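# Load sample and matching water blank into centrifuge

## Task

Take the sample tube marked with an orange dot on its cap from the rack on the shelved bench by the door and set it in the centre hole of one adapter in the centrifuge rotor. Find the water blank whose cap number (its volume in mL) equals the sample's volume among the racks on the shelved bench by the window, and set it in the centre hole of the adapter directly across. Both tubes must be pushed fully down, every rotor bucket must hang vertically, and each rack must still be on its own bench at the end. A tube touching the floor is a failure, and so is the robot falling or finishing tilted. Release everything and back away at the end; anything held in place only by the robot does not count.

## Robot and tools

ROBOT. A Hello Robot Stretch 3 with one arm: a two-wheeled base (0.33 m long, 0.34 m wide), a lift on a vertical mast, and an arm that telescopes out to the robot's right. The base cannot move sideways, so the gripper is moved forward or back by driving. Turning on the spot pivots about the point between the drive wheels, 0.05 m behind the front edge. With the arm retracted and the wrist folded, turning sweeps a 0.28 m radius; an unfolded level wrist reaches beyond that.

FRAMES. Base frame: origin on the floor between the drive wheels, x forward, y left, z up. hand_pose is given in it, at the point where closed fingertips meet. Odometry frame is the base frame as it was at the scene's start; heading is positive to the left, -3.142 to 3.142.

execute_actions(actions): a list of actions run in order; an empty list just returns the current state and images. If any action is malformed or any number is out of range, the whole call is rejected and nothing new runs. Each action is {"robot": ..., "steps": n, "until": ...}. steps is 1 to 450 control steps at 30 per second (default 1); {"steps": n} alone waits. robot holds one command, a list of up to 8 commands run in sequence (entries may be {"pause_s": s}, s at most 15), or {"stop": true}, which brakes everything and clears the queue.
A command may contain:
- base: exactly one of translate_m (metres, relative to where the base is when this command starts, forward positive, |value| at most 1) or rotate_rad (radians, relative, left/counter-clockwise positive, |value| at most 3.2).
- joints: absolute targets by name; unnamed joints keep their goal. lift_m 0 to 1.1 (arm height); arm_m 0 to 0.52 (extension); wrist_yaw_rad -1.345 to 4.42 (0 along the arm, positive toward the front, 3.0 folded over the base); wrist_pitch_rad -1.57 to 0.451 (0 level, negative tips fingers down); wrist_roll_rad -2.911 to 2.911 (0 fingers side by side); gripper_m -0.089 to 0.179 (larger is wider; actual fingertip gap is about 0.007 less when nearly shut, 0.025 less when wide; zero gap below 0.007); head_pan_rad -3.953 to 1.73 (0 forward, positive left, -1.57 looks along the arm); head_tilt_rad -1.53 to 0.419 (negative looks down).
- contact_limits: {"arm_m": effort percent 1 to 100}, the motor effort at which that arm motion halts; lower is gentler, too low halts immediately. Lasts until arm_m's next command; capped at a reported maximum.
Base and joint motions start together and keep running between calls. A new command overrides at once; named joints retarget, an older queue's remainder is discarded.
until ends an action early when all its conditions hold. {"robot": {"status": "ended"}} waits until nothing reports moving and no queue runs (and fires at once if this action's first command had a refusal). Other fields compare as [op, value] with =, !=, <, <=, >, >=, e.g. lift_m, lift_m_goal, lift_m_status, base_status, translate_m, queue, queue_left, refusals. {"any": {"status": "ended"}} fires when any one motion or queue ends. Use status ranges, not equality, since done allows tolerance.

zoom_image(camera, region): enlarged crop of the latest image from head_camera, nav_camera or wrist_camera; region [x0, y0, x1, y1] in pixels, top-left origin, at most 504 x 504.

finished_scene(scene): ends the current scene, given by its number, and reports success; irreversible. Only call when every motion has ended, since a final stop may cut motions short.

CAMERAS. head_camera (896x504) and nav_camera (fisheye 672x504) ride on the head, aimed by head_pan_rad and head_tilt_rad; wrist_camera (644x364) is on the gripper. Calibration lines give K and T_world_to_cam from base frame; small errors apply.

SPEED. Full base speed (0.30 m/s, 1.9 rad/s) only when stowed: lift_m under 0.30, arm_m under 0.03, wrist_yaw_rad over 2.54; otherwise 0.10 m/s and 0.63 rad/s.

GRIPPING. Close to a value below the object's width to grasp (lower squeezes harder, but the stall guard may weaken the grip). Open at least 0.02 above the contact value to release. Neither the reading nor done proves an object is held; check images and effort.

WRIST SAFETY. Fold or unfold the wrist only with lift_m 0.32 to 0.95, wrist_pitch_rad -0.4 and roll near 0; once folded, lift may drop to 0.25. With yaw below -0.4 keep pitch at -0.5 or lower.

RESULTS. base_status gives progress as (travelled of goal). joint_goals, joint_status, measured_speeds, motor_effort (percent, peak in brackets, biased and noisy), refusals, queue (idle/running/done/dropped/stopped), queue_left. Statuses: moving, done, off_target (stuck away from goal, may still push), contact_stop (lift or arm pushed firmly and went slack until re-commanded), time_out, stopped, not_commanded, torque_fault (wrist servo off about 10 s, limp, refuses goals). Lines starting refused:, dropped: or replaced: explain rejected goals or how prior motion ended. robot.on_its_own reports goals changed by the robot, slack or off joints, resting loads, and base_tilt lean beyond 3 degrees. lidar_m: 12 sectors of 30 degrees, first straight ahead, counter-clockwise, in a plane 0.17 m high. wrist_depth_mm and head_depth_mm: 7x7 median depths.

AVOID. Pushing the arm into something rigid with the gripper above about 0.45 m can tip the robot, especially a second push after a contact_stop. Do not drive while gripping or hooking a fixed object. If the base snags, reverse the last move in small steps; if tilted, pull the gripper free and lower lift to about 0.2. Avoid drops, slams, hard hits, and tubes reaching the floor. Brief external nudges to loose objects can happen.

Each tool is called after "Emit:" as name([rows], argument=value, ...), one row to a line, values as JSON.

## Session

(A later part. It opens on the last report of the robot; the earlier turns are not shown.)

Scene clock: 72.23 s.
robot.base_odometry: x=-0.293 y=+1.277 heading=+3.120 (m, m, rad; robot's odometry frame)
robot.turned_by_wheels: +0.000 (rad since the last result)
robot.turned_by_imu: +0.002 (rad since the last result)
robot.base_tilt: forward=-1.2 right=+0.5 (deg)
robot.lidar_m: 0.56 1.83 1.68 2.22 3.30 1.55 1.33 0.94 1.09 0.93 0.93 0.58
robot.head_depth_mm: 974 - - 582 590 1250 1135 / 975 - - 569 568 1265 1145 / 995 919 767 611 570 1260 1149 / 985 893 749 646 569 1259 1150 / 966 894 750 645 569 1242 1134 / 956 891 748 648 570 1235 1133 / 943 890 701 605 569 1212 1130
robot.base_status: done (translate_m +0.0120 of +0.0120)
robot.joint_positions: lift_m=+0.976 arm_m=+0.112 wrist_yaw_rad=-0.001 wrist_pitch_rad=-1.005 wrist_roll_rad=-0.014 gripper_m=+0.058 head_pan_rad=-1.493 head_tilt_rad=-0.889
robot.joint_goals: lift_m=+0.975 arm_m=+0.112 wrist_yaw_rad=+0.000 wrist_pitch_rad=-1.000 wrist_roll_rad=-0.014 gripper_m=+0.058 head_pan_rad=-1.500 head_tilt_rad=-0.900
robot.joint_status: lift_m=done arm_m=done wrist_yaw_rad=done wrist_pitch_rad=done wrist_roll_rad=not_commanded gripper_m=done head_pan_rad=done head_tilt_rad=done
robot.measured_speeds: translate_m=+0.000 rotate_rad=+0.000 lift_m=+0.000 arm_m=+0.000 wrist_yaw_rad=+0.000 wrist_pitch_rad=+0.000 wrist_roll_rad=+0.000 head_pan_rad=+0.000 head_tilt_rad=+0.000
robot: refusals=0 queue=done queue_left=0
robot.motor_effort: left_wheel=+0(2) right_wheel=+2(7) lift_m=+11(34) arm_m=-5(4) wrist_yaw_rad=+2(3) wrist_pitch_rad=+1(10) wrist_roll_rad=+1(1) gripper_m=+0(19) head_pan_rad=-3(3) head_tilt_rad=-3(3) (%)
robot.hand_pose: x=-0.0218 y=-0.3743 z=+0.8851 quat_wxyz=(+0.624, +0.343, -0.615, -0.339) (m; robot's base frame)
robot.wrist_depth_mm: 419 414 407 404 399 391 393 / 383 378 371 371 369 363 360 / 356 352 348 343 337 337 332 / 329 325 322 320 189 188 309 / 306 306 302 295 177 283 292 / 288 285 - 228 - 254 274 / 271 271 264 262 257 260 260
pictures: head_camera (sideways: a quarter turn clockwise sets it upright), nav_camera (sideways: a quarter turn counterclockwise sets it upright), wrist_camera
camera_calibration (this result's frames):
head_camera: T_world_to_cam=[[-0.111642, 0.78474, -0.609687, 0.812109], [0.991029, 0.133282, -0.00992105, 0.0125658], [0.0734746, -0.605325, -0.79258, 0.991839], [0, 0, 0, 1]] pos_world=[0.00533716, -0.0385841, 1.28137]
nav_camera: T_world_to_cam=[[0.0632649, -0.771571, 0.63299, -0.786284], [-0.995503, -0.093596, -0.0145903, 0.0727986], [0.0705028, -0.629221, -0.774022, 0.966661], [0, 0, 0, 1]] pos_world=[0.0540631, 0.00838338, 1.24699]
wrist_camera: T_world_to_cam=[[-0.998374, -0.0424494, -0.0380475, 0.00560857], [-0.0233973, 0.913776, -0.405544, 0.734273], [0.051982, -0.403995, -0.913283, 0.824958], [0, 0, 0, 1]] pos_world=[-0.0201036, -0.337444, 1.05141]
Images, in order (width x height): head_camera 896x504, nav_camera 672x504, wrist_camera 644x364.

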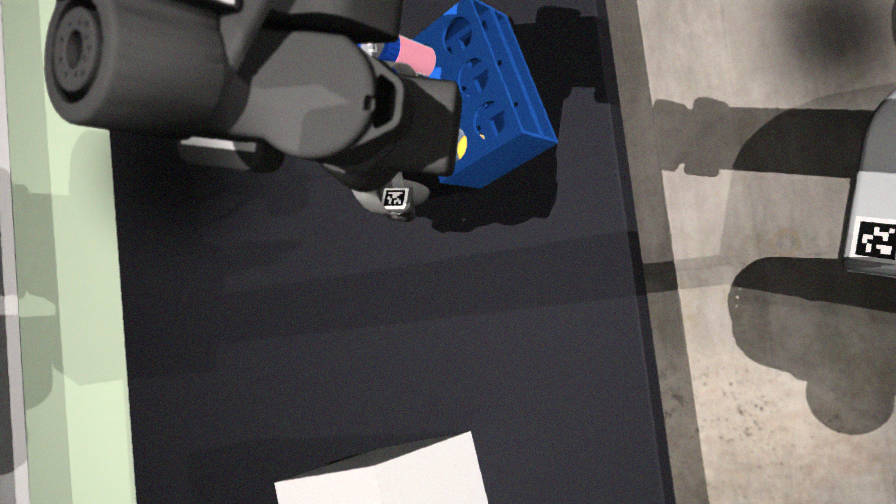

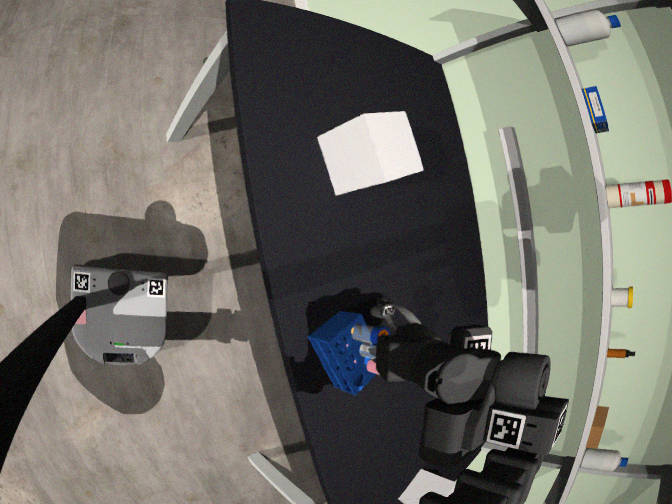

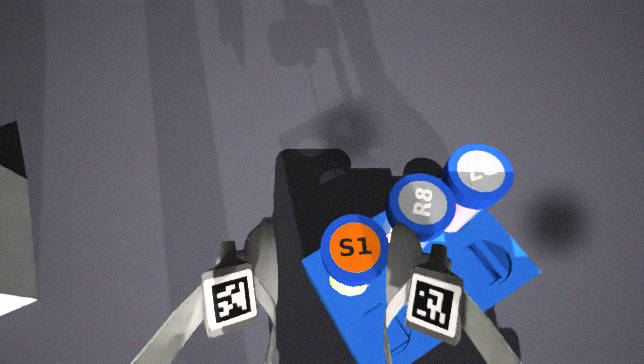

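Emit:
execute_actions([
  {"robot":[{"base":{"translate_m":-0.007}},{"joints":{"lift_m":0.95}}],"steps":450,"until":{"robot":{"status":"ended"}}},
])

Scene clock: 78.70 s.
robot.base_odometry: x=-0.286 y=+1.276 heading=+3.120 (m, m, rad; robot's odometry frame)
robot.turned_by_wheels: +0.000 (rad since the last result)
robot.turned_by_imu: +0.001 (rad since the last result)
robot.base_tilt: forward=-1.1 right=+0.7 (deg)
robot.lidar_m: 0.57 1.84 1.68 2.24 3.27 1.54 1.32 0.93 1.09 0.93 0.93 0.59
robot.head_depth_mm: 1006 - - 584 592 1268 1135 / 999 - - - 574 1263 1145 / 993 895 749 611 569 1259 1152 / 981 895 750 647 568 1261 1152 / 969 891 749 647 569 1255 1132 / 953 891 751 648 568 1239 1132 / 943 887 734 609 568 1223 1134
robot.base_status: done (translate_m -0.0070 of -0.0070)
robot.joint_positions: lift_m=+0.951 arm_m=+0.112 wrist_yaw_rad=-0.001 wrist_pitch_rad=-1.006 wrist_roll_rad=-0.014 gripper_m=+0.058 head_pan_rad=-1.493 head_tilt_rad=-0.889
robot.joint_goals: lift_m=+0.950 arm_m=+0.112 wrist_yaw_rad=+0.000 wrist_pitch_rad=-1.000 wrist_roll_rad=-0.014 gripper_m=+0.058 head_pan_rad=-1.500 head_tilt_rad=-0.900
robot.joint_status: lift_m=done arm_m=done wrist_yaw_rad=done wrist_pitch_rad=done wrist_roll_rad=not_commanded gripper_m=done head_pan_rad=done head_tilt_rad=done
robot.measured_speeds: translate_m=+0.000 rotate_rad=+0.000 lift_m=+0.000 arm_m=+0.000 wrist_yaw_rad=+0.000 wrist_pitch_rad=+0.000 wrist_roll_rad=+0.000 head_pan_rad=+0.000 head_tilt_rad=+0.000
robot: refusals=0 queue=done queue_left=0
robot.motor_effort: left_wheel=-1(4) right_wheel=+2(4) lift_m=+11(15) arm_m=-5(5) wrist_yaw_rad=+1(2) wrist_pitch_rad=+2(2) wrist_roll_rad=+1(1) gripper_m=+1(1) head_pan_rad=-3(3) head_tilt_rad=-3(3) (%)
robot.hand_pose: x=-0.0217 y=-0.3741 z=+0.8599 quat_wxyz=(+0.624, +0.343, -0.615, -0.339) (m; robot's base frame)
robot.wrist_depth_mm: 385 378 373 369 363 362 354 / 349 347 343 340 336 331 329 / 322 319 318 315 312 297 303 / 300 298 294 292 159 220 284 / 282 278 279 151 207 223 266 / 262 260 - 204 - 201 250 / 248 247 243 239 234 238 236
pictures: head_camera (sideways: a quarter turn clockwise sets it upright), nav_camera (sideways: a quarter turn counterclockwise sets it upright), wrist_camera
camera_calibration (this result's frames):
head_camera: T_world_to_cam=[[-0.111642, 0.78474, -0.609687, 0.812109], [0.991029, 0.133281, -0.00992104, 0.0125658], [0.0734745, -0.605325, -0.79258, 0.991839], [0, 0, 0, 1]] pos_world=[0.00533715, -0.0385841, 1.28137]
nav_camera: T_world_to_cam=[[0.0632648, -0.771571, 0.63299, -0.786284], [-0.995503, -0.0935959, -0.0145903, 0.0727986], [0.0705027, -0.629221, -0.774022, 0.966661], [0, 0, 0, 1]] pos_world=[0.0540631, 0.00838338, 1.24699]
wrist_camera: T_world_to_cam=[[-0.998338, -0.0432409, -0.0380906, 0.0045016], [-0.0241558, 0.914155, -0.404645, 0.723228], [0.0523179, -0.403052, -0.91368, 0.802808], [0, 0, 0, 1]] pos_world=[-0.020037, -0.337375, 1.02633]
Images, in order (width x height): head_camera 896x504, nav_camera 672x504, wrist_camera 644x364.

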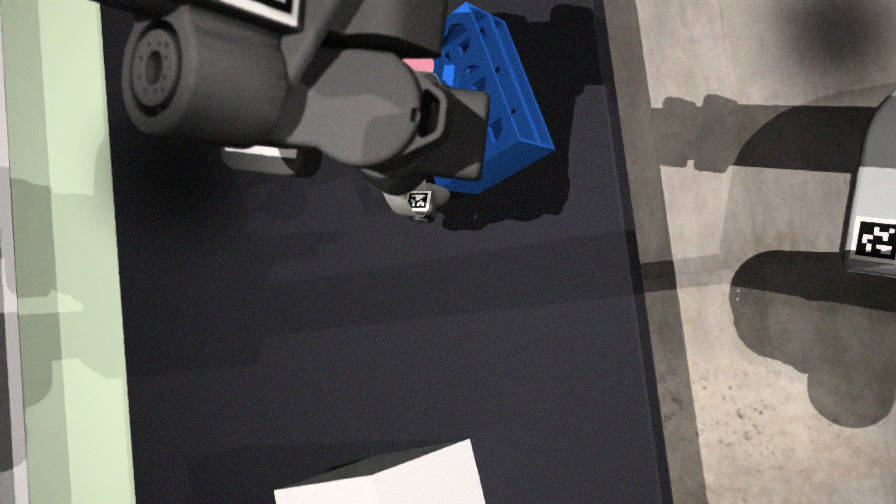

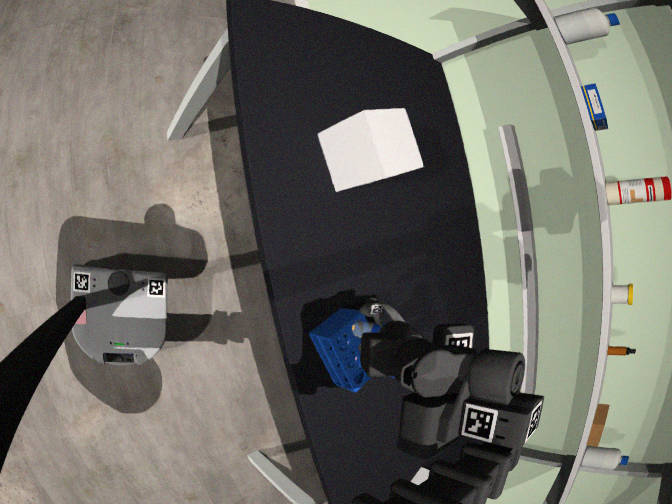

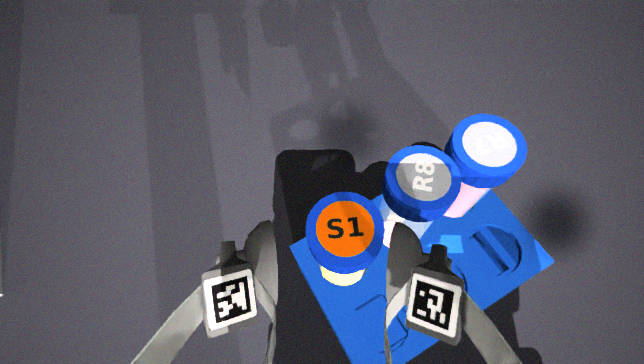

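Emit:
execute_actions([
  {"robot":[{"joints":{"lift_m":0.935}},{"joints":{"arm_m":0.122}},{"joints":{"gripper_m":0.005}},{"pause_s":0.5},{"joints":{"lift_m":0.97}}],"steps":450,"until":{"robot":{"status":"ended"}}},
])

Scene clock: 85.67 s.
robot.base_odometry: x=-0.286 y=+1.276 heading=+3.120 (m, m, rad; robot's odometry frame)
robot.turned_by_wheels: +0.000 (rad since the last result)
robot.turned_by_imu: +0.001 (rad since the last result)
robot.base_tilt: forward=-1.2 right=+0.6 (deg)
robot.lidar_m: 0.57 1.84 1.68 2.24 3.29 1.55 1.32 0.94 1.09 0.93 0.93 0.58
robot.head_depth_mm: 984 - - 598 590 1257 1136 / 978 - - 576 579 1255 1138 / 997 916 769 611 580 1264 1151 / 983 887 750 646 571 1264 1155 / 969 889 748 646 568 1258 1134 / 954 890 749 647 568 1237 1133 / 943 888 731 611 569 1219 1129
robot.base_status: done (translate_m -0.0070 of -0.0070)
robot.joint_positions: lift_m=+0.969 arm_m=+0.122 wrist_yaw_rad=-0.001 wrist_pitch_rad=-1.007 wrist_roll_rad=-0.014 gripper_m=+0.005 head_pan_rad=-1.493 head_tilt_rad=-0.889
robot.joint_goals: lift_m=+0.970 arm_m=+0.122 wrist_yaw_rad=+0.000 wrist_pitch_rad=-1.000 wrist_roll_rad=-0.014 gripper_m=+0.005 head_pan_rad=-1.500 head_tilt_rad=-0.900
robot.joint_status: lift_m=done arm_m=done wrist_yaw_rad=done wrist_pitch_rad=done wrist_roll_rad=not_commanded gripper_m=done head_pan_rad=done head_tilt_rad=done
robot.measured_speeds: translate_m=+0.000 rotate_rad=+0.000 lift_m=+0.000 arm_m=+0.000 wrist_yaw_rad=+0.000 wrist_pitch_rad=+0.000 wrist_roll_rad=+0.000 head_pan_rad=+0.000 head_tilt_rad=+0.000
robot: refusals=0 queue=done queue_left=0
robot.motor_effort: left_wheel=-1(1) right_wheel=+2(2) lift_m=+32(30) arm_m=+4(5) wrist_yaw_rad=+1(1) wrist_pitch_rad=+2(2) wrist_roll_rad=+1(2) gripper_m=-9(83) head_pan_rad=-3(3) head_tilt_rad=-3(4) (%)
robot.hand_pose: x=-0.0217 y=-0.3833 z=+0.8787 quat_wxyz=(+0.624, +0.343, -0.615, -0.339) (m; robot's base frame)
robot.wrist_depth_mm: 411 404 400 394 389 385 378 / 376 370 367 364 356 353 349 / 345 342 338 336 332 328 326 / 322 318 317 308 179 297 305 / 301 296 296 133 213 279 285 / 282 282 279 215 219 263 268 / 265 263 258 256 250 254 252
pictures: head_camera (sideways: a quarter turn clockwise sets it upright), nav_camera (sideways: a quarter turn counterclockwise sets it upright), wrist_camera
camera_calibration (this result's frames):
head_camera: T_world_to_cam=[[-0.111642, 0.78474, -0.609687, 0.812109], [0.991029, 0.133282, -0.00992104, 0.0125658], [0.0734746, -0.605325, -0.79258, 0.991839], [0, 0, 0, 1]] pos_world=[0.00533716, -0.0385841, 1.28137]
nav_camera: T_world_to_cam=[[0.0632649, -0.771571, 0.63299, -0.786284], [-0.995503, -0.093596, -0.0145903, 0.0727986], [0.0705028, -0.629221, -0.774022, 0.966661], [0, 0, 0, 1]] pos_world=[0.0540631, 0.00838338, 1.24699]
wrist_camera: T_world_to_cam=[[-0.998338, -0.0432166, -0.0381187, 0.00485325], [-0.0241557, 0.914413, -0.404061, 0.738825], [0.0523184, -0.402469, -0.913937, 0.816709], [0, 0, 0, 1]] pos_world=[-0.0200369, -0.346681, 1.04514]
Images, in order (width x height): head_camera 896x504, nav_camera 672x504, wrist_camera 644x364.

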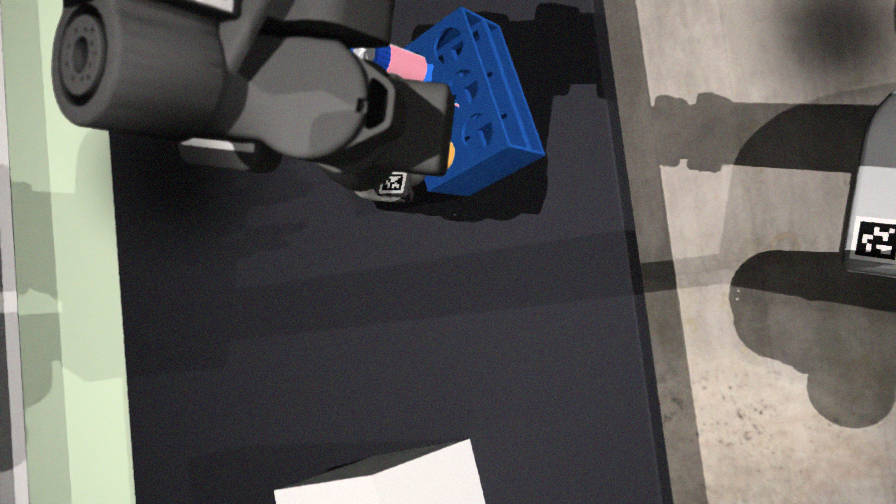

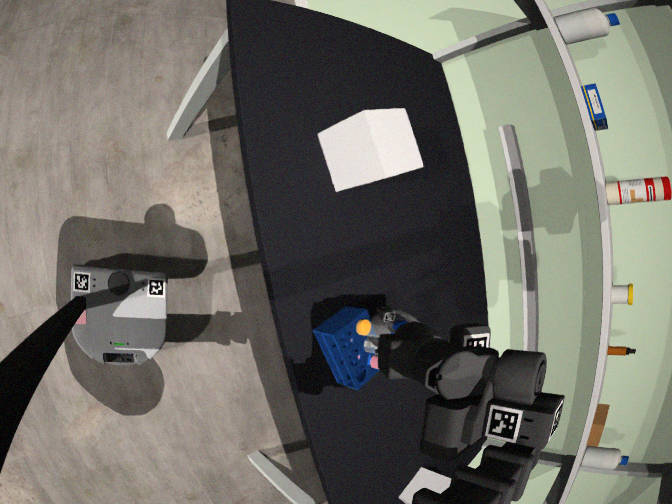

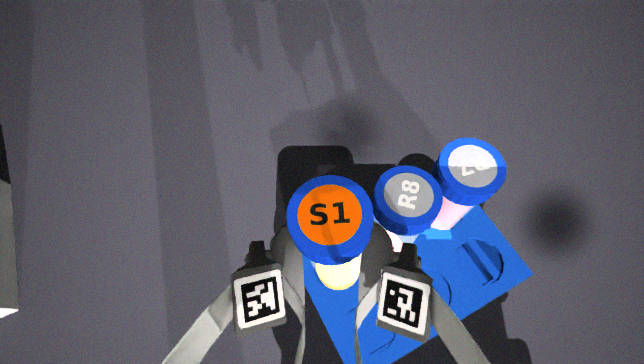

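Emit:
execute_actions([
  {"robot":[{"joints":{"lift_m":1.09}},{"joints":{"arm_m":0.0,"head_tilt_rad":-0.8,"head_pan_rad":-1.6}}],"steps":450,"until":{"robot":{"status":"ended"}}},
])

Emit:
zoom_image(camera="head_camera", region=[300,0,800,350])

Scene clock: 92.53 s.
robot.base_odometry: x=-0.286 y=+1.276 heading=+3.120 (m, m, rad; robot's odometry frame)
robot.turned_by_wheels: +0.000 (rad since the last result)
robot.turned_by_imu: +0.001 (rad since the last result)
robot.base_tilt: forward=-1.3 right=+0.7 (deg)
robot.lidar_m: 0.57 1.84 1.68 2.24 3.29 1.54 1.32 0.93 1.09 0.93 0.93 0.59
robot.head_depth_mm: - - - - 579 1298 1164 / - - - - - 1278 1157 / 937 - - - - 1250 1150 / 915 1034 835 715 600 1238 1155 / 907 1013 835 699 601 554 1154 / 883 1002 837 697 600 545 1157 / 862 993 828 696 600 534 1149
robot.base_status: done (translate_m -0.0070 of -0.0070)
robot.joint_positions: lift_m=+1.089 arm_m=+0.000 wrist_yaw_rad=-0.001 wrist_pitch_rad=-1.007 wrist_roll_rad=-0.014 gripper_m=+0.005 head_pan_rad=-1.593 head_tilt_rad=-0.803
robot.joint_goals: lift_m=+1.090 arm_m=+0.000 wrist_yaw_rad=+0.000 wrist_pitch_rad=-1.000 wrist_roll_rad=-0.014 gripper_m=+0.005 head_pan_rad=-1.600 head_tilt_rad=-0.800
robot.joint_status: lift_m=done arm_m=done wrist_yaw_rad=done wrist_pitch_rad=done wrist_roll_rad=not_commanded gripper_m=done head_pan_rad=done head_tilt_rad=done
robot.measured_speeds: translate_m=+0.000 rotate_rad=+0.000 lift_m=+0.000 arm_m=+0.000 wrist_yaw_rad=+0.000 wrist_pitch_rad=+0.000 wrist_roll_rad=+0.000 head_pan_rad=+0.000 head_tilt_rad=+0.000
robot: refusals=0 queue=done queue_left=0
robot.motor_effort: left_wheel=-1(1) right_wheel=+2(2) lift_m=+32(32) arm_m=-5(5) wrist_yaw_rad=+1(1) wrist_pitch_rad=+2(2) wrist_roll_rad=+1(1) gripper_m=-8(9) head_pan_rad=-3(15) head_tilt_rad=+1(7) (%)
robot.hand_pose: x=-0.0217 y=-0.2620 z=+0.9987 quat_wxyz=(+0.624, +0.343, -0.615, -0.339) (m; robot's base frame)
robot.wrist_depth_mm: 578 578 564 569 551 544 536 / 531 522 519 513 508 504 499 / 344 480 481 476 398 462 463 / 331 444 446 381 404 432 432 / 396 417 422 133 409 408 417 / 402 398 401 381 - - - / 377 377 - - - - -
pictures: head_camera (sideways: a quarter turn clockwise sets it upright), nav_camera (sideways: a quarter turn counterclockwise sets it upright), wrist_camera
camera_calibration (this result's frames):
head_camera: T_world_to_cam=[[-0.0341099, 0.736846, -0.675199, 0.896997], [0.999354, 0.032809, -0.0146811, 0.0187134], [0.0113349, -0.675264, -0.737489, 0.920581], [0, 0, 0, 1]] pos_world=[0.00146042, -0.0399273, 1.28485]
nav_camera: T_world_to_cam=[[-0.0126709, -0.716988, 0.696971, -0.86919], [-0.999902, 0.00487933, -0.0131587, 0.0709632], [0.0060339, -0.697069, -0.716979, 0.892874], [0, 0, 0, 1]] pos_world=[0.0545553, -0.00115104, 1.24691]
wrist_camera: T_world_to_cam=[[-0.998333, -0.0433438, -0.0381188, 0.0146508], [-0.0242723, 0.914411, -0.40406, 0.676401], [0.0523697, -0.402461, -0.913938, 0.975199], [0, 0, 0, 1]] pos_world=[-0.0200267, -0.225394, 1.16514]
Images, in order (width x height): head_camera 896x504, nav_camera 672x504, wrist_camera 644x364.

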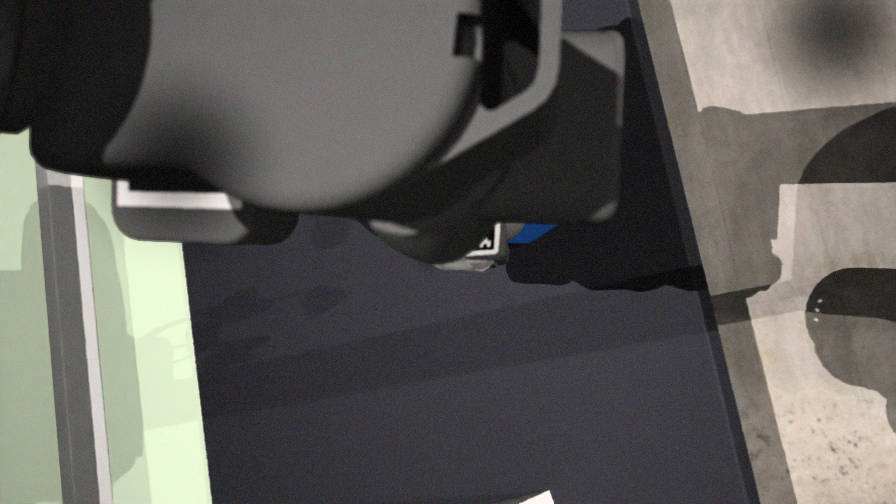

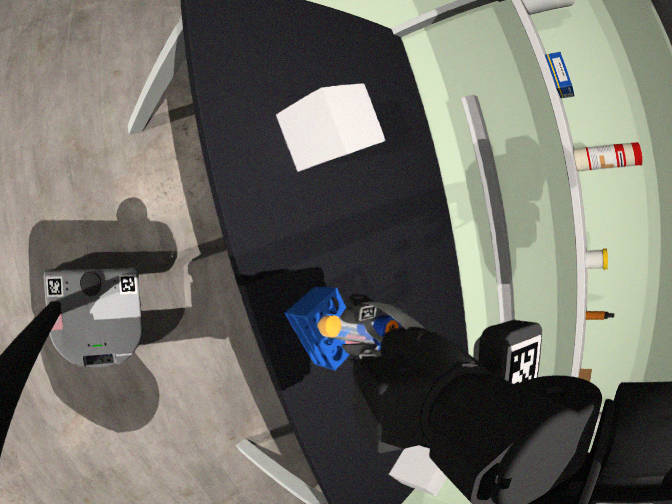

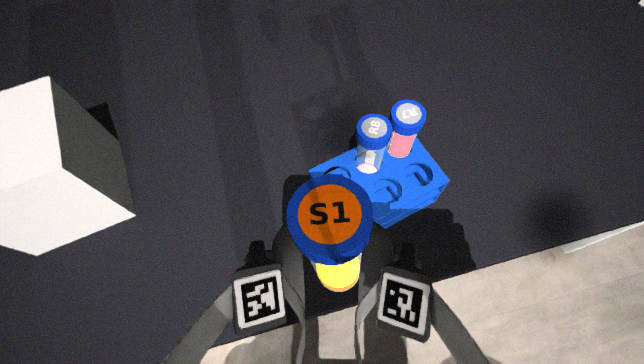

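Region (300, 0, 800, 350) of head_camera's 896x504 image, scaled by 1.008, with more detail than that image has; it fills the top 353 rows of this view, and the rest is white.

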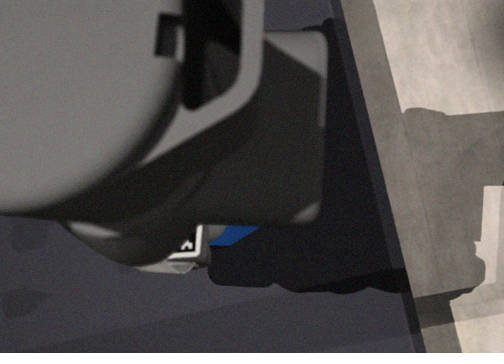

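Emit:
execute_actions([
  {"robot":[{"base":{"rotate_rad":1.30},"joints":{"head_pan_rad":-0.6,"head_tilt_rad":-0.5}},{"base":{"translate_m":1.0}}],"steps":450,"until":{"robot":{"status":"ended"}}},
])

Scene clock: 118.43 s.
robot.base_odometry: x=-0.575 y=+0.319 heading=-1.863 (m, m, rad; robot's odometry frame)
robot.turned_by_wheels: +1.300 (rad since the last result)
robot.turned_by_imu: +1.311 (rad since the last result)
robot.base_tilt: forward=-1.2 right=+0.7 (deg)
robot.lidar_m: 0.86 2.09 2.39 1.93 1.85 1.82 1.86 1.13 1.91 1.39 1.33 0.72
robot.head_depth_mm: 1110 1207 1304 1421 1578 1570 1316 / 1162 1262 1374 1508 1688 1564 1313 / 1119 1250 1377 1444 1487 1547 1314 / 1138 1250 1318 1242 1149 1253 1291 / 1200 1316 1390 1023 1044 1062 1228 / 1256 1405 1397 955 1004 1156 1273 / 1476 1639 1388 1004 1079 1287 1294
robot.base_status: done (translate_m +1.0000 of +1.0000)
robot.joint_positions: lift_m=+1.089 arm_m=+0.000 wrist_yaw_rad=-0.001 wrist_pitch_rad=-1.007 wrist_roll_rad=-0.014 gripper_m=+0.005 head_pan_rad=-0.607 head_tilt_rad=-0.507
robot.joint_goals: lift_m=+1.090 arm_m=+0.000 wrist_yaw_rad=+0.000 wrist_pitch_rad=-1.000 wrist_roll_rad=-0.014 gripper_m=+0.005 head_pan_rad=-0.600 head_tilt_rad=-0.500
robot.joint_status: lift_m=done arm_m=done wrist_yaw_rad=done wrist_pitch_rad=done wrist_roll_rad=not_commanded gripper_m=done head_pan_rad=done head_tilt_rad=done
robot.measured_speeds: translate_m=+0.000 rotate_rad=+0.000 lift_m=+0.000 arm_m=+0.000 wrist_yaw_rad=+0.000 wrist_pitch_rad=+0.000 wrist_roll_rad=+0.000 head_pan_rad=+0.000 head_tilt_rad=+0.000
robot: refusals=0 queue=done queue_left=0
robot.motor_effort: left_wheel=-2(6) right_wheel=+3(8) lift_m=+32(32) arm_m=-5(5) wrist_yaw_rad=+1(0) wrist_pitch_rad=+2(2) wrist_roll_rad=+1(1) gripper_m=-8(9) head_pan_rad=+4(38) head_tilt_rad=+2(15) (%)
robot.hand_pose: x=-0.0217 y=-0.2620 z=+0.9987 quat_wxyz=(+0.624, +0.343, -0.615, -0.339) (m; robot's base frame)
robot.wrist_depth_mm: - - - - - - - / - - - - - - - / - - - - - - - / - - - - - - - / 905 - - 133 - - - / 834 - - - - - - / - - - - - - -
pictures: head_camera (sideways: a quarter turn clockwise sets it upright), nav_camera (sideways: a quarter turn counterclockwise sets it upright), wrist_camera
camera_calibration (this result's frames):
head_camera: T_world_to_cam=[[-0.445043, 0.247697, -0.860571, 1.14114], [0.529875, 0.847542, -0.0300771, 0.0416298], [0.721921, -0.469381, -0.508441, 0.618293], [0, 0, 0, 1]] pos_world=[0.0394368, -0.0277237, 1.29765]
nav_camera: T_world_to_cam=[[0.398112, -0.272581, 0.875903, -1.10495], [-0.553581, -0.832761, -0.0075434, 0.0609342], [0.731474, -0.481881, -0.482428, 0.583321], [0, 0, 0, 1]] pos_world=[0.0469422, 0.0306461, 1.2497]
wrist_camera: T_world_to_cam=[[-0.998333, -0.0433475, -0.0381166, 0.0146476], [-0.0242765, 0.914411, -0.404059, 0.676403], [0.0523691, -0.40246, -0.913938, 0.975199], [0, 0, 0, 1]] pos_world=[-0.0200265, -0.225396, 1.16514]
Images, in order (width x height): head_camera 896x504, nav_camera 672x504, wrist_camera 644x364.

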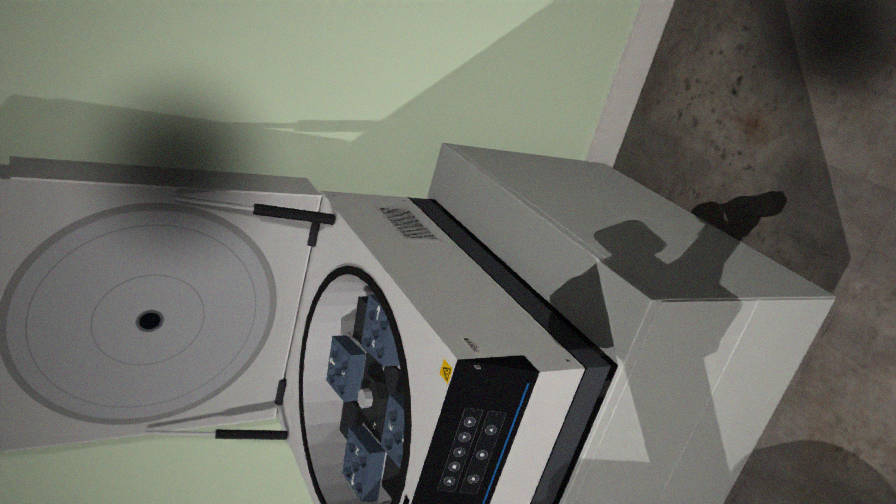

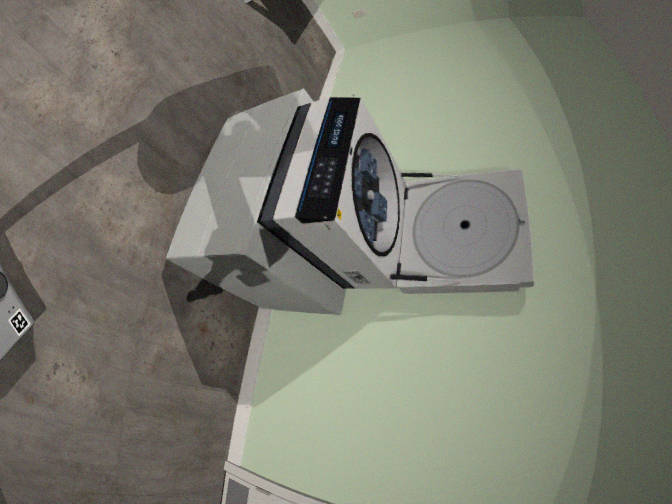

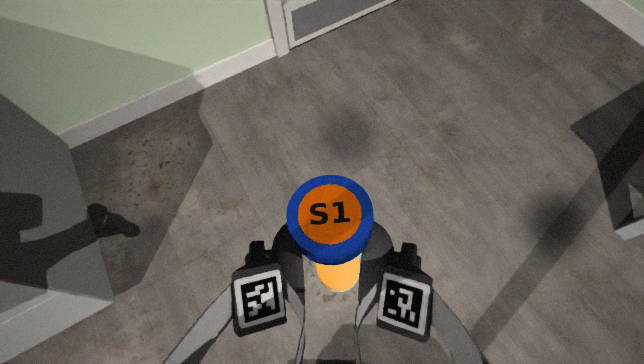

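Emit:
execute_actions([
  {"robot":[{"base":{"rotate_rad":0.155},"joints":{"head_pan_rad":-1.4,"head_tilt_rad":-0.9,"wrist_yaw_rad":0.2}},{"base":{"translate_m":0.81}},{"base":{"rotate_rad":0.39}},{"joints":{"arm_m":0.2}}],"steps":450,"until":{"robot":{"status":"ended"}}},
])

Scene clock: 144.80 s.
robot.base_odometry: x=-0.686 y=-0.483 heading=-1.319 (m, m, rad; robot's odometry frame)
robot.turned_by_wheels: +0.545 (rad since the last result)
robot.turned_by_imu: +0.551 (rad since the last result)
robot.base_tilt: forward=-1.2 right=+0.6 (deg)
robot.lidar_m: 1.32 1.57 1.99 2.16 2.24 2.57 1.91 0.44 0.32 0.31 0.32 0.43
robot.head_depth_mm: - 841 764 664 580 733 1104 / 796 853 745 641 599 787 1119 / 828 870 772 588 617 850 1150 / 848 851 745 592 636 925 1147 / 979 834 711 603 674 1008 1131 / 1016 1204 719 615 719 1115 1137 / 1047 1232 1513 1553 815 1242 1137
robot.base_status: done (rotate_rad +0.3899 of +0.3900)
robot.joint_positions: lift_m=+1.089 arm_m=+0.200 wrist_yaw_rad=+0.199 wrist_pitch_rad=-1.007 wrist_roll_rad=-0.014 gripper_m=+0.005 head_pan_rad=-1.393 head_tilt_rad=-0.889
robot.joint_goals: lift_m=+1.090 arm_m=+0.200 wrist_yaw_rad=+0.200 wrist_pitch_rad=-1.000 wrist_roll_rad=-0.014 gripper_m=+0.005 head_pan_rad=-1.400 head_tilt_rad=-0.900
robot.joint_status: lift_m=done arm_m=done wrist_yaw_rad=done wrist_pitch_rad=done wrist_roll_rad=not_commanded gripper_m=done head_pan_rad=done head_tilt_rad=done
robot.measured_speeds: translate_m=+0.000 rotate_rad=+0.000 lift_m=+0.000 arm_m=+0.000 wrist_yaw_rad=+0.000 wrist_pitch_rad=+0.000 wrist_roll_rad=+0.000 head_pan_rad=+0.000 head_tilt_rad=+0.000
robot: refusals=0 queue=done queue_left=0
robot.motor_effort: left_wheel=-2(7) right_wheel=+3(8) lift_m=+32(32) arm_m=+4(5) wrist_yaw_rad=+1(3) wrist_pitch_rad=+2(2) wrist_roll_rad=+1(1) gripper_m=-8(8) head_pan_rad=-3(34) head_tilt_rad=-4(20) (%)
robot.hand_pose: x=+0.0015 y=-0.4590 z=+0.9987 quat_wxyz=(+0.654, +0.403, -0.578, -0.275) (m; robot's base frame)
robot.wrist_depth_mm: 897 852 502 504 497 475 472 / - - 485 534 530 455 645 / - - 495 489 482 459 425 / - 407 464 433 449 432 393 / - 379 446 133 425 428 363 / - 351 417 377 410 398 340 / 341 332 329 478 471 322 319
pictures: head_camera (sideways: a quarter turn clockwise sets it upright), nav_camera (sideways: a quarter turn counterclockwise sets it upright), wrist_camera
camera_calibration (this result's frames):
head_camera: T_world_to_cam=[[-0.18937, 0.769487, -0.609942, 0.812915], [0.972779, 0.231522, -0.00993909, 0.0127006], [0.133567, -0.595221, -0.792384, 0.991217], [0, 0, 0, 1]] pos_world=[0.00919298, -0.0384741, 1.28138]
nav_camera: T_world_to_cam=[[0.139919, -0.761203, 0.63324, -0.787077], [-0.981191, -0.192489, -0.0145851, 0.0727046], [0.132994, -0.619288, -0.773818, 0.966015], [0, 0, 0, 1]] pos_world=[0.0529901, 0.013111, 1.24699]
wrist_camera: T_world_to_cam=[[-0.969944, -0.240325, -0.0381152, -0.0612663], [-0.205002, 0.891465, -0.404059, 0.846856], [0.131084, -0.384101, -0.913938, 0.903007], [0, 0, 0, 1]] pos_world=[-0.0041875, -0.42282, 1.16514]
Images, in order (width x height): head_camera 896x504, nav_camera 672x504, wrist_camera 644x364.

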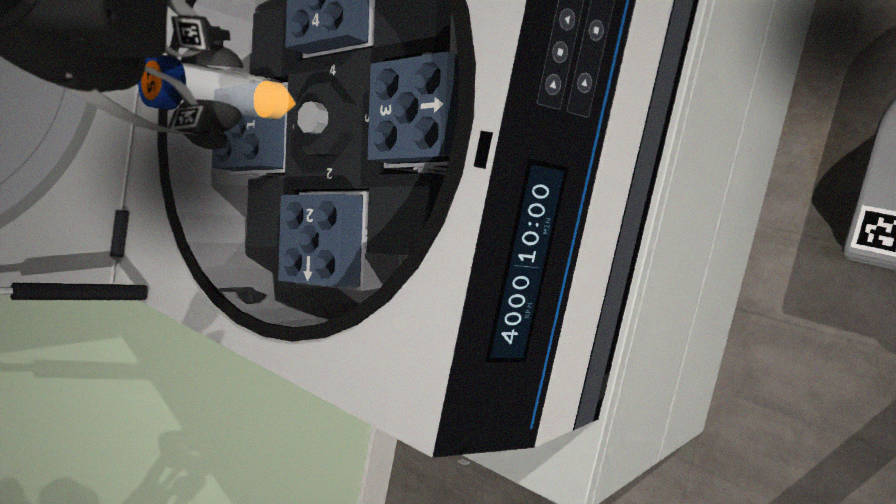

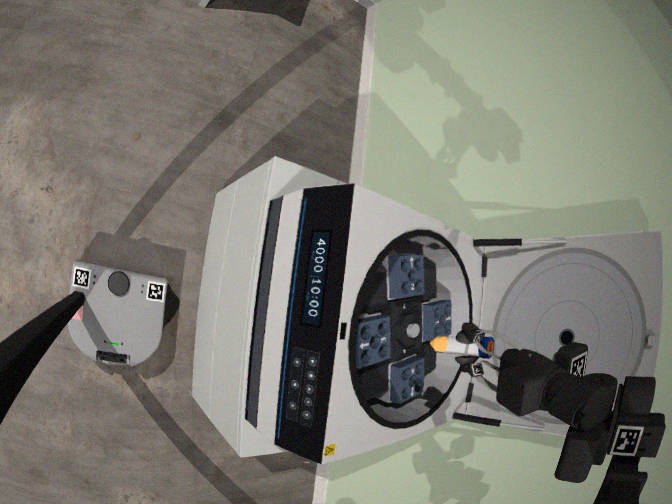

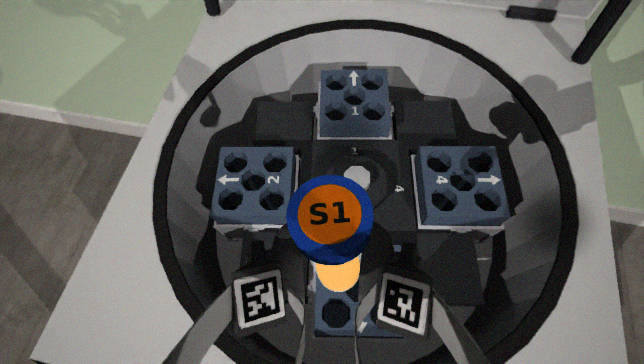

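Emit:
zoom_image(camera="head_camera", region=[130,30,480,200])

Region (130, 30, 480, 200) of head_camera's 896x504 image, scaled by 1.440, with more detail than that image has; it fills the top 245 rows of this view, and the rest is white.

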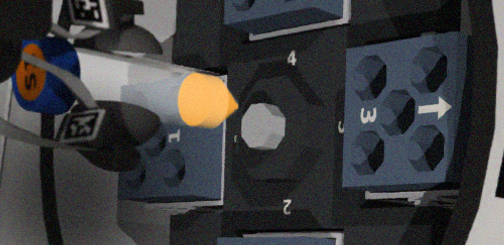

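Emit:
execute_actions([
  {"robot":[{"base":{"translate_m":-0.02},"joints":{"arm_m":0.21,"head_tilt_rad":-1.0}},{"joints":{"lift_m":0.99}}],"steps":450,"until":{"robot":{"status":"ended"}}},
])

Emit:
zoom_image(camera="head_camera", region=[130,30,480,280])

Scene clock: 161.67 s.
robot.base_odometry: x=-0.691 y=-0.464 heading=-1.319 (m, m, rad; robot's odometry frame)
robot.turned_by_wheels: +0.000 (rad since the last result)
robot.turned_by_imu: +0.001 (rad since the last result)
robot.base_tilt: forward=-1.2 right=+0.8 (deg)
robot.lidar_m: 1.34 1.63 2.00 2.16 2.24 2.56 1.89 0.44 0.32 0.31 0.32 0.43
robot.head_depth_mm: - - 699 566 664 1024 1127 / 825 770 662 572 707 1131 1165 / 825 786 689 584 753 1176 - / 822 802 699 604 780 1216 - / 826 753 617 622 843 1210 1124 / 1076 1183 616 641 919 1220 1128 / 1107 1343 1538 813 1051 1222 1123
robot.base_status: done (translate_m -0.0200 of -0.0200)
robot.joint_positions: lift_m=+0.991 arm_m=+0.210 wrist_yaw_rad=+0.199 wrist_pitch_rad=-1.007 wrist_roll_rad=-0.014 gripper_m=+0.005 head_pan_rad=-1.393 head_tilt_rad=-0.987
robot.joint_goals: lift_m=+0.990 arm_m=+0.210 wrist_yaw_rad=+0.200 wrist_pitch_rad=-1.000 wrist_roll_rad=-0.014 gripper_m=+0.005 head_pan_rad=-1.400 head_tilt_rad=-1.000
robot.joint_status: lift_m=done arm_m=done wrist_yaw_rad=done wrist_pitch_rad=done wrist_roll_rad=not_commanded gripper_m=done head_pan_rad=done head_tilt_rad=done
robot.measured_speeds: translate_m=+0.000 rotate_rad=+0.000 lift_m=+0.000 arm_m=+0.000 wrist_yaw_rad=+0.000 wrist_pitch_rad=+0.000 wrist_roll_rad=+0.000 head_pan_rad=+0.000 head_tilt_rad=+0.000
robot: refusals=0 queue=done queue_left=0
robot.motor_effort: left_wheel=-2(8) right_wheel=+3(4) lift_m=+12(28) arm_m=+5(5) wrist_yaw_rad=+2(1) wrist_pitch_rad=+2(2) wrist_roll_rad=+1(2) gripper_m=-8(8) head_pan_rad=-4(2) head_tilt_rad=-4(12) (%)
robot.hand_pose: x=+0.0015 y=-0.4690 z=+0.8998 quat_wxyz=(+0.654, +0.403, -0.578, -0.275) (m; robot's base frame)
robot.wrist_depth_mm: 891 375 424 419 443 372 345 / - 360 424 399 404 404 324 / 326 354 362 361 367 358 301 / 293 349 342 335 347 333 290 / 274 349 334 133 332 361 268 / 257 294 324 281 314 315 246 / 243 241 395 333 388 274 230
pictures: head_camera (sideways: a quarter turn clockwise sets it upright), nav_camera (sideways: a quarter turn counterclockwise sets it upright), wrist_camera
camera_calibration (this result's frames):
head_camera: T_world_to_cam=[[-0.199267, 0.824726, -0.529264, 0.707868], [0.97266, 0.232194, -0.00438737, 0.00547269], [0.119274, -0.515668, -0.848446, 1.06419], [0, 0, 0, 1]] pos_world=[0.00880206, -0.036301, 1.27758]
nav_camera: T_world_to_cam=[[0.150235, -0.818776, 0.554108, -0.684043], [-0.981462, -0.190979, -0.0160961, 0.0746714], [0.119002, -0.541418, -0.832289, 1.04212], [0, 0, 0, 1]] pos_world=[0.05204, 0.018405, 1.24758]
wrist_camera: T_world_to_cam=[[-0.969944, -0.240325, -0.0381153, -0.0674386], [-0.205002, 0.891465, -0.404059, 0.815822], [0.131084, -0.384101, -0.913938, 0.8088], [0, 0, 0, 1]] pos_world=[-0.00418751, -0.432823, 1.06626]
Images, in order (width x height): head_camera 896x504, nav_camera 672x504, wrist_camera 644x364.

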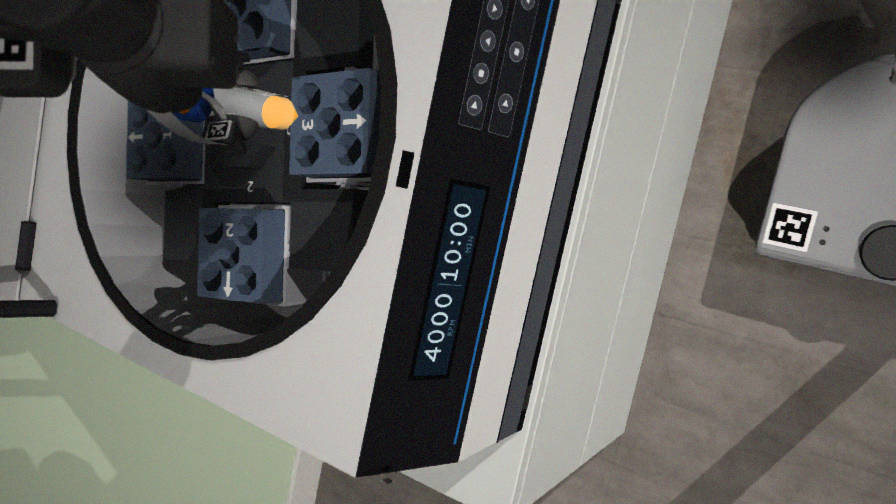

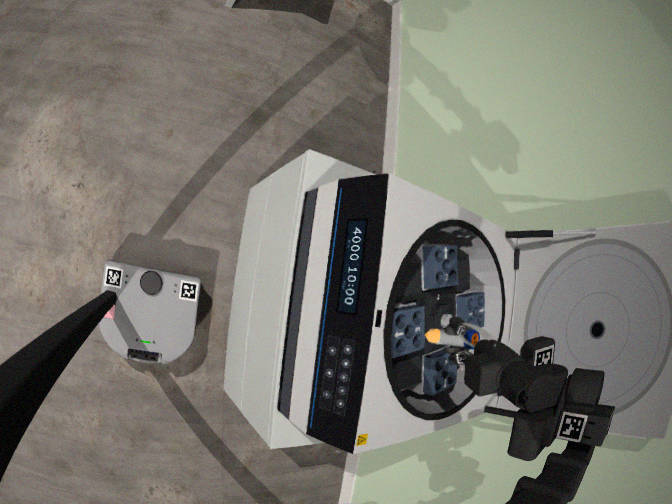

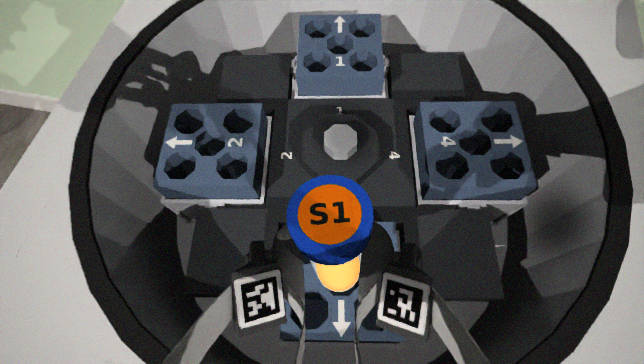

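Region (130, 30, 480, 280) of head_camera's 896x504 image, scaled by 1.440, with more detail than that image has; it fills the top 360 rows of this view, and the rest is white.

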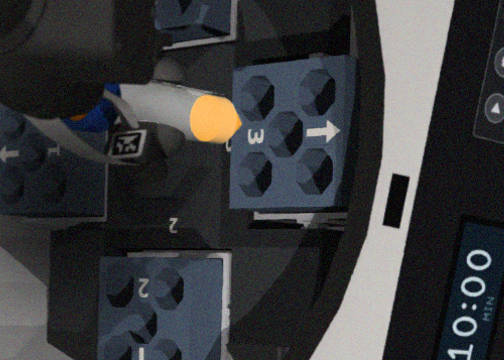

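Emit:
execute_actions([
  {"robot":{"joints":{"lift_m":0.96}},"steps":450,"until":{"robot":{"status":"ended"}}},
])

Emit:
zoom_image(camera="head_camera", region=[200,40,440,210])

Scene clock: 165.73 s.
robot.base_odometry: x=-0.691 y=-0.464 heading=-1.319 (m, m, rad; robot's odometry frame)
robot.turned_by_wheels: +0.000 (rad since the last result)
robot.turned_by_imu: +0.001 (rad since the last result)
robot.base_tilt: forward=-1.2 right=+0.7 (deg)
robot.lidar_m: 1.34 1.63 2.00 2.16 2.24 2.56 1.89 0.44 0.32 0.31 0.32 0.43
robot.head_depth_mm: - - 697 566 663 1028 1121 / 824 790 653 573 707 1137 1166 / 832 784 687 584 753 1180 - / 823 798 700 603 781 1212 - / 824 751 617 622 846 1210 1113 / 1075 1183 618 642 920 1218 1118 / 1110 1333 1538 814 1056 1226 1122
robot.base_status: done (translate_m -0.0200 of -0.0200)
robot.joint_positions: lift_m=+0.961 arm_m=+0.210 wrist_yaw_rad=+0.199 wrist_pitch_rad=-1.007 wrist_roll_rad=-0.014 gripper_m=+0.005 head_pan_rad=-1.393 head_tilt_rad=-0.987
robot.joint_goals: lift_m=+0.960 arm_m=+0.210 wrist_yaw_rad=+0.200 wrist_pitch_rad=-1.000 wrist_roll_rad=-0.014 gripper_m=+0.005 head_pan_rad=-1.400 head_tilt_rad=-1.000
robot.joint_status: lift_m=done arm_m=done wrist_yaw_rad=done wrist_pitch_rad=done wrist_roll_rad=not_commanded gripper_m=done head_pan_rad=done head_tilt_rad=done
robot.measured_speeds: translate_m=+0.000 rotate_rad=+0.000 lift_m=+0.000 arm_m=+0.000 wrist_yaw_rad=+0.000 wrist_pitch_rad=+0.000 wrist_roll_rad=+0.000 head_pan_rad=+0.000 head_tilt_rad=+0.000
robot: refusals=0 queue=done queue_left=0
robot.motor_effort: left_wheel=-2(2) right_wheel=+3(3) lift_m=+11(6) arm_m=+4(4) wrist_yaw_rad=+1(1) wrist_pitch_rad=+2(2) wrist_roll_rad=+2(1) gripper_m=-9(8) head_pan_rad=-3(4) head_tilt_rad=-4(4) (%)
robot.hand_pose: x=+0.0015 y=-0.4690 z=+0.8699 quat_wxyz=(+0.654, +0.403, -0.578, -0.275) (m; robot's base frame)
robot.wrist_depth_mm: 866 341 409 381 398 367 311 / 307 346 377 362 365 363 296 / 284 334 334 322 331 313 299 / 264 328 317 307 315 307 289 / 243 339 303 133 292 303 268 / 227 287 290 250 285 291 230 / 215 216 370 325 358 272 204
pictures: head_camera (sideways: a quarter turn clockwise sets it upright), nav_camera (sideways: a quarter turn counterclockwise sets it upright), wrist_camera
camera_calibration (this result's frames):
head_camera: T_world_to_cam=[[-0.199267, 0.824726, -0.529263, 0.707867], [0.97266, 0.232194, -0.00438735, 0.00547266], [0.119273, -0.515667, -0.848446, 1.06419], [0, 0, 0, 1]] pos_world=[0.00880206, -0.036301, 1.27758]
nav_camera: T_world_to_cam=[[0.150235, -0.818776, 0.554108, -0.684043], [-0.981462, -0.190979, -0.0160961, 0.0746714], [0.119002, -0.541418, -0.832289, 1.04212], [0, 0, 0, 1]] pos_world=[0.05204, 0.018405, 1.24758]
wrist_camera: T_world_to_cam=[[-0.969944, -0.240324, -0.0381153, -0.0685817], [-0.205001, 0.891465, -0.40406, 0.803704], [0.131084, -0.384101, -0.913938, 0.78139], [0, 0, 0, 1]] pos_world=[-0.00418752, -0.432823, 1.03627]
Images, in order (width x height): head_camera 896x504, nav_camera 672x504, wrist_camera 644x364.

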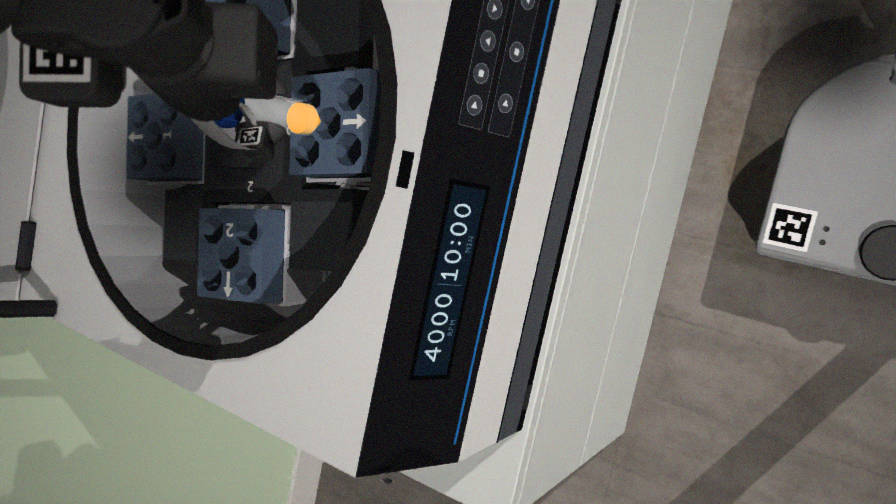

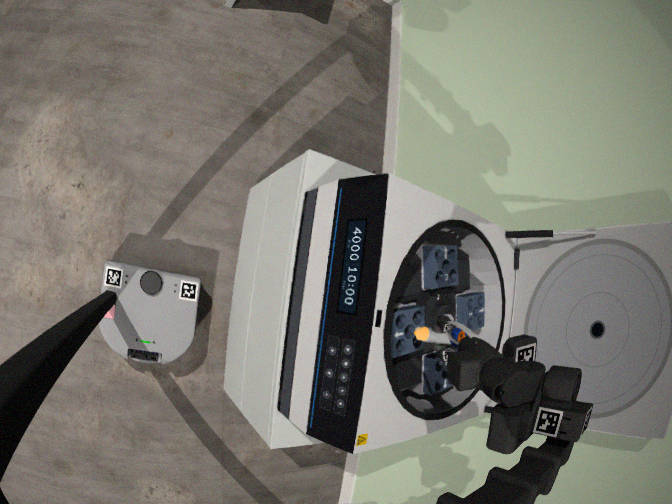

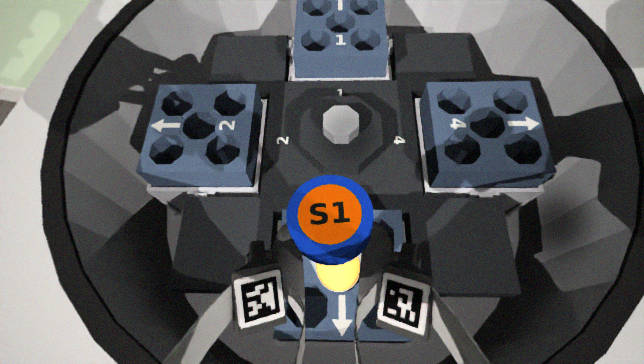

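Region (200, 40, 440, 210) of head_camera's 896x504 image, scaled by 2.100, with more detail than that image has; it fills the top 357 rows of this view, and the rest is white.

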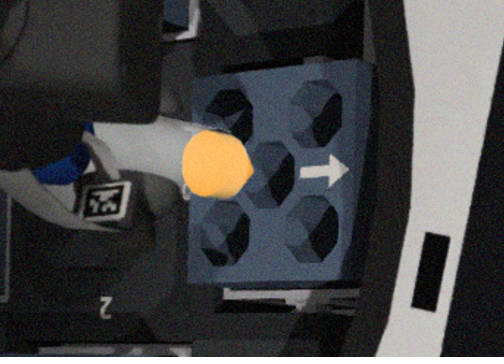

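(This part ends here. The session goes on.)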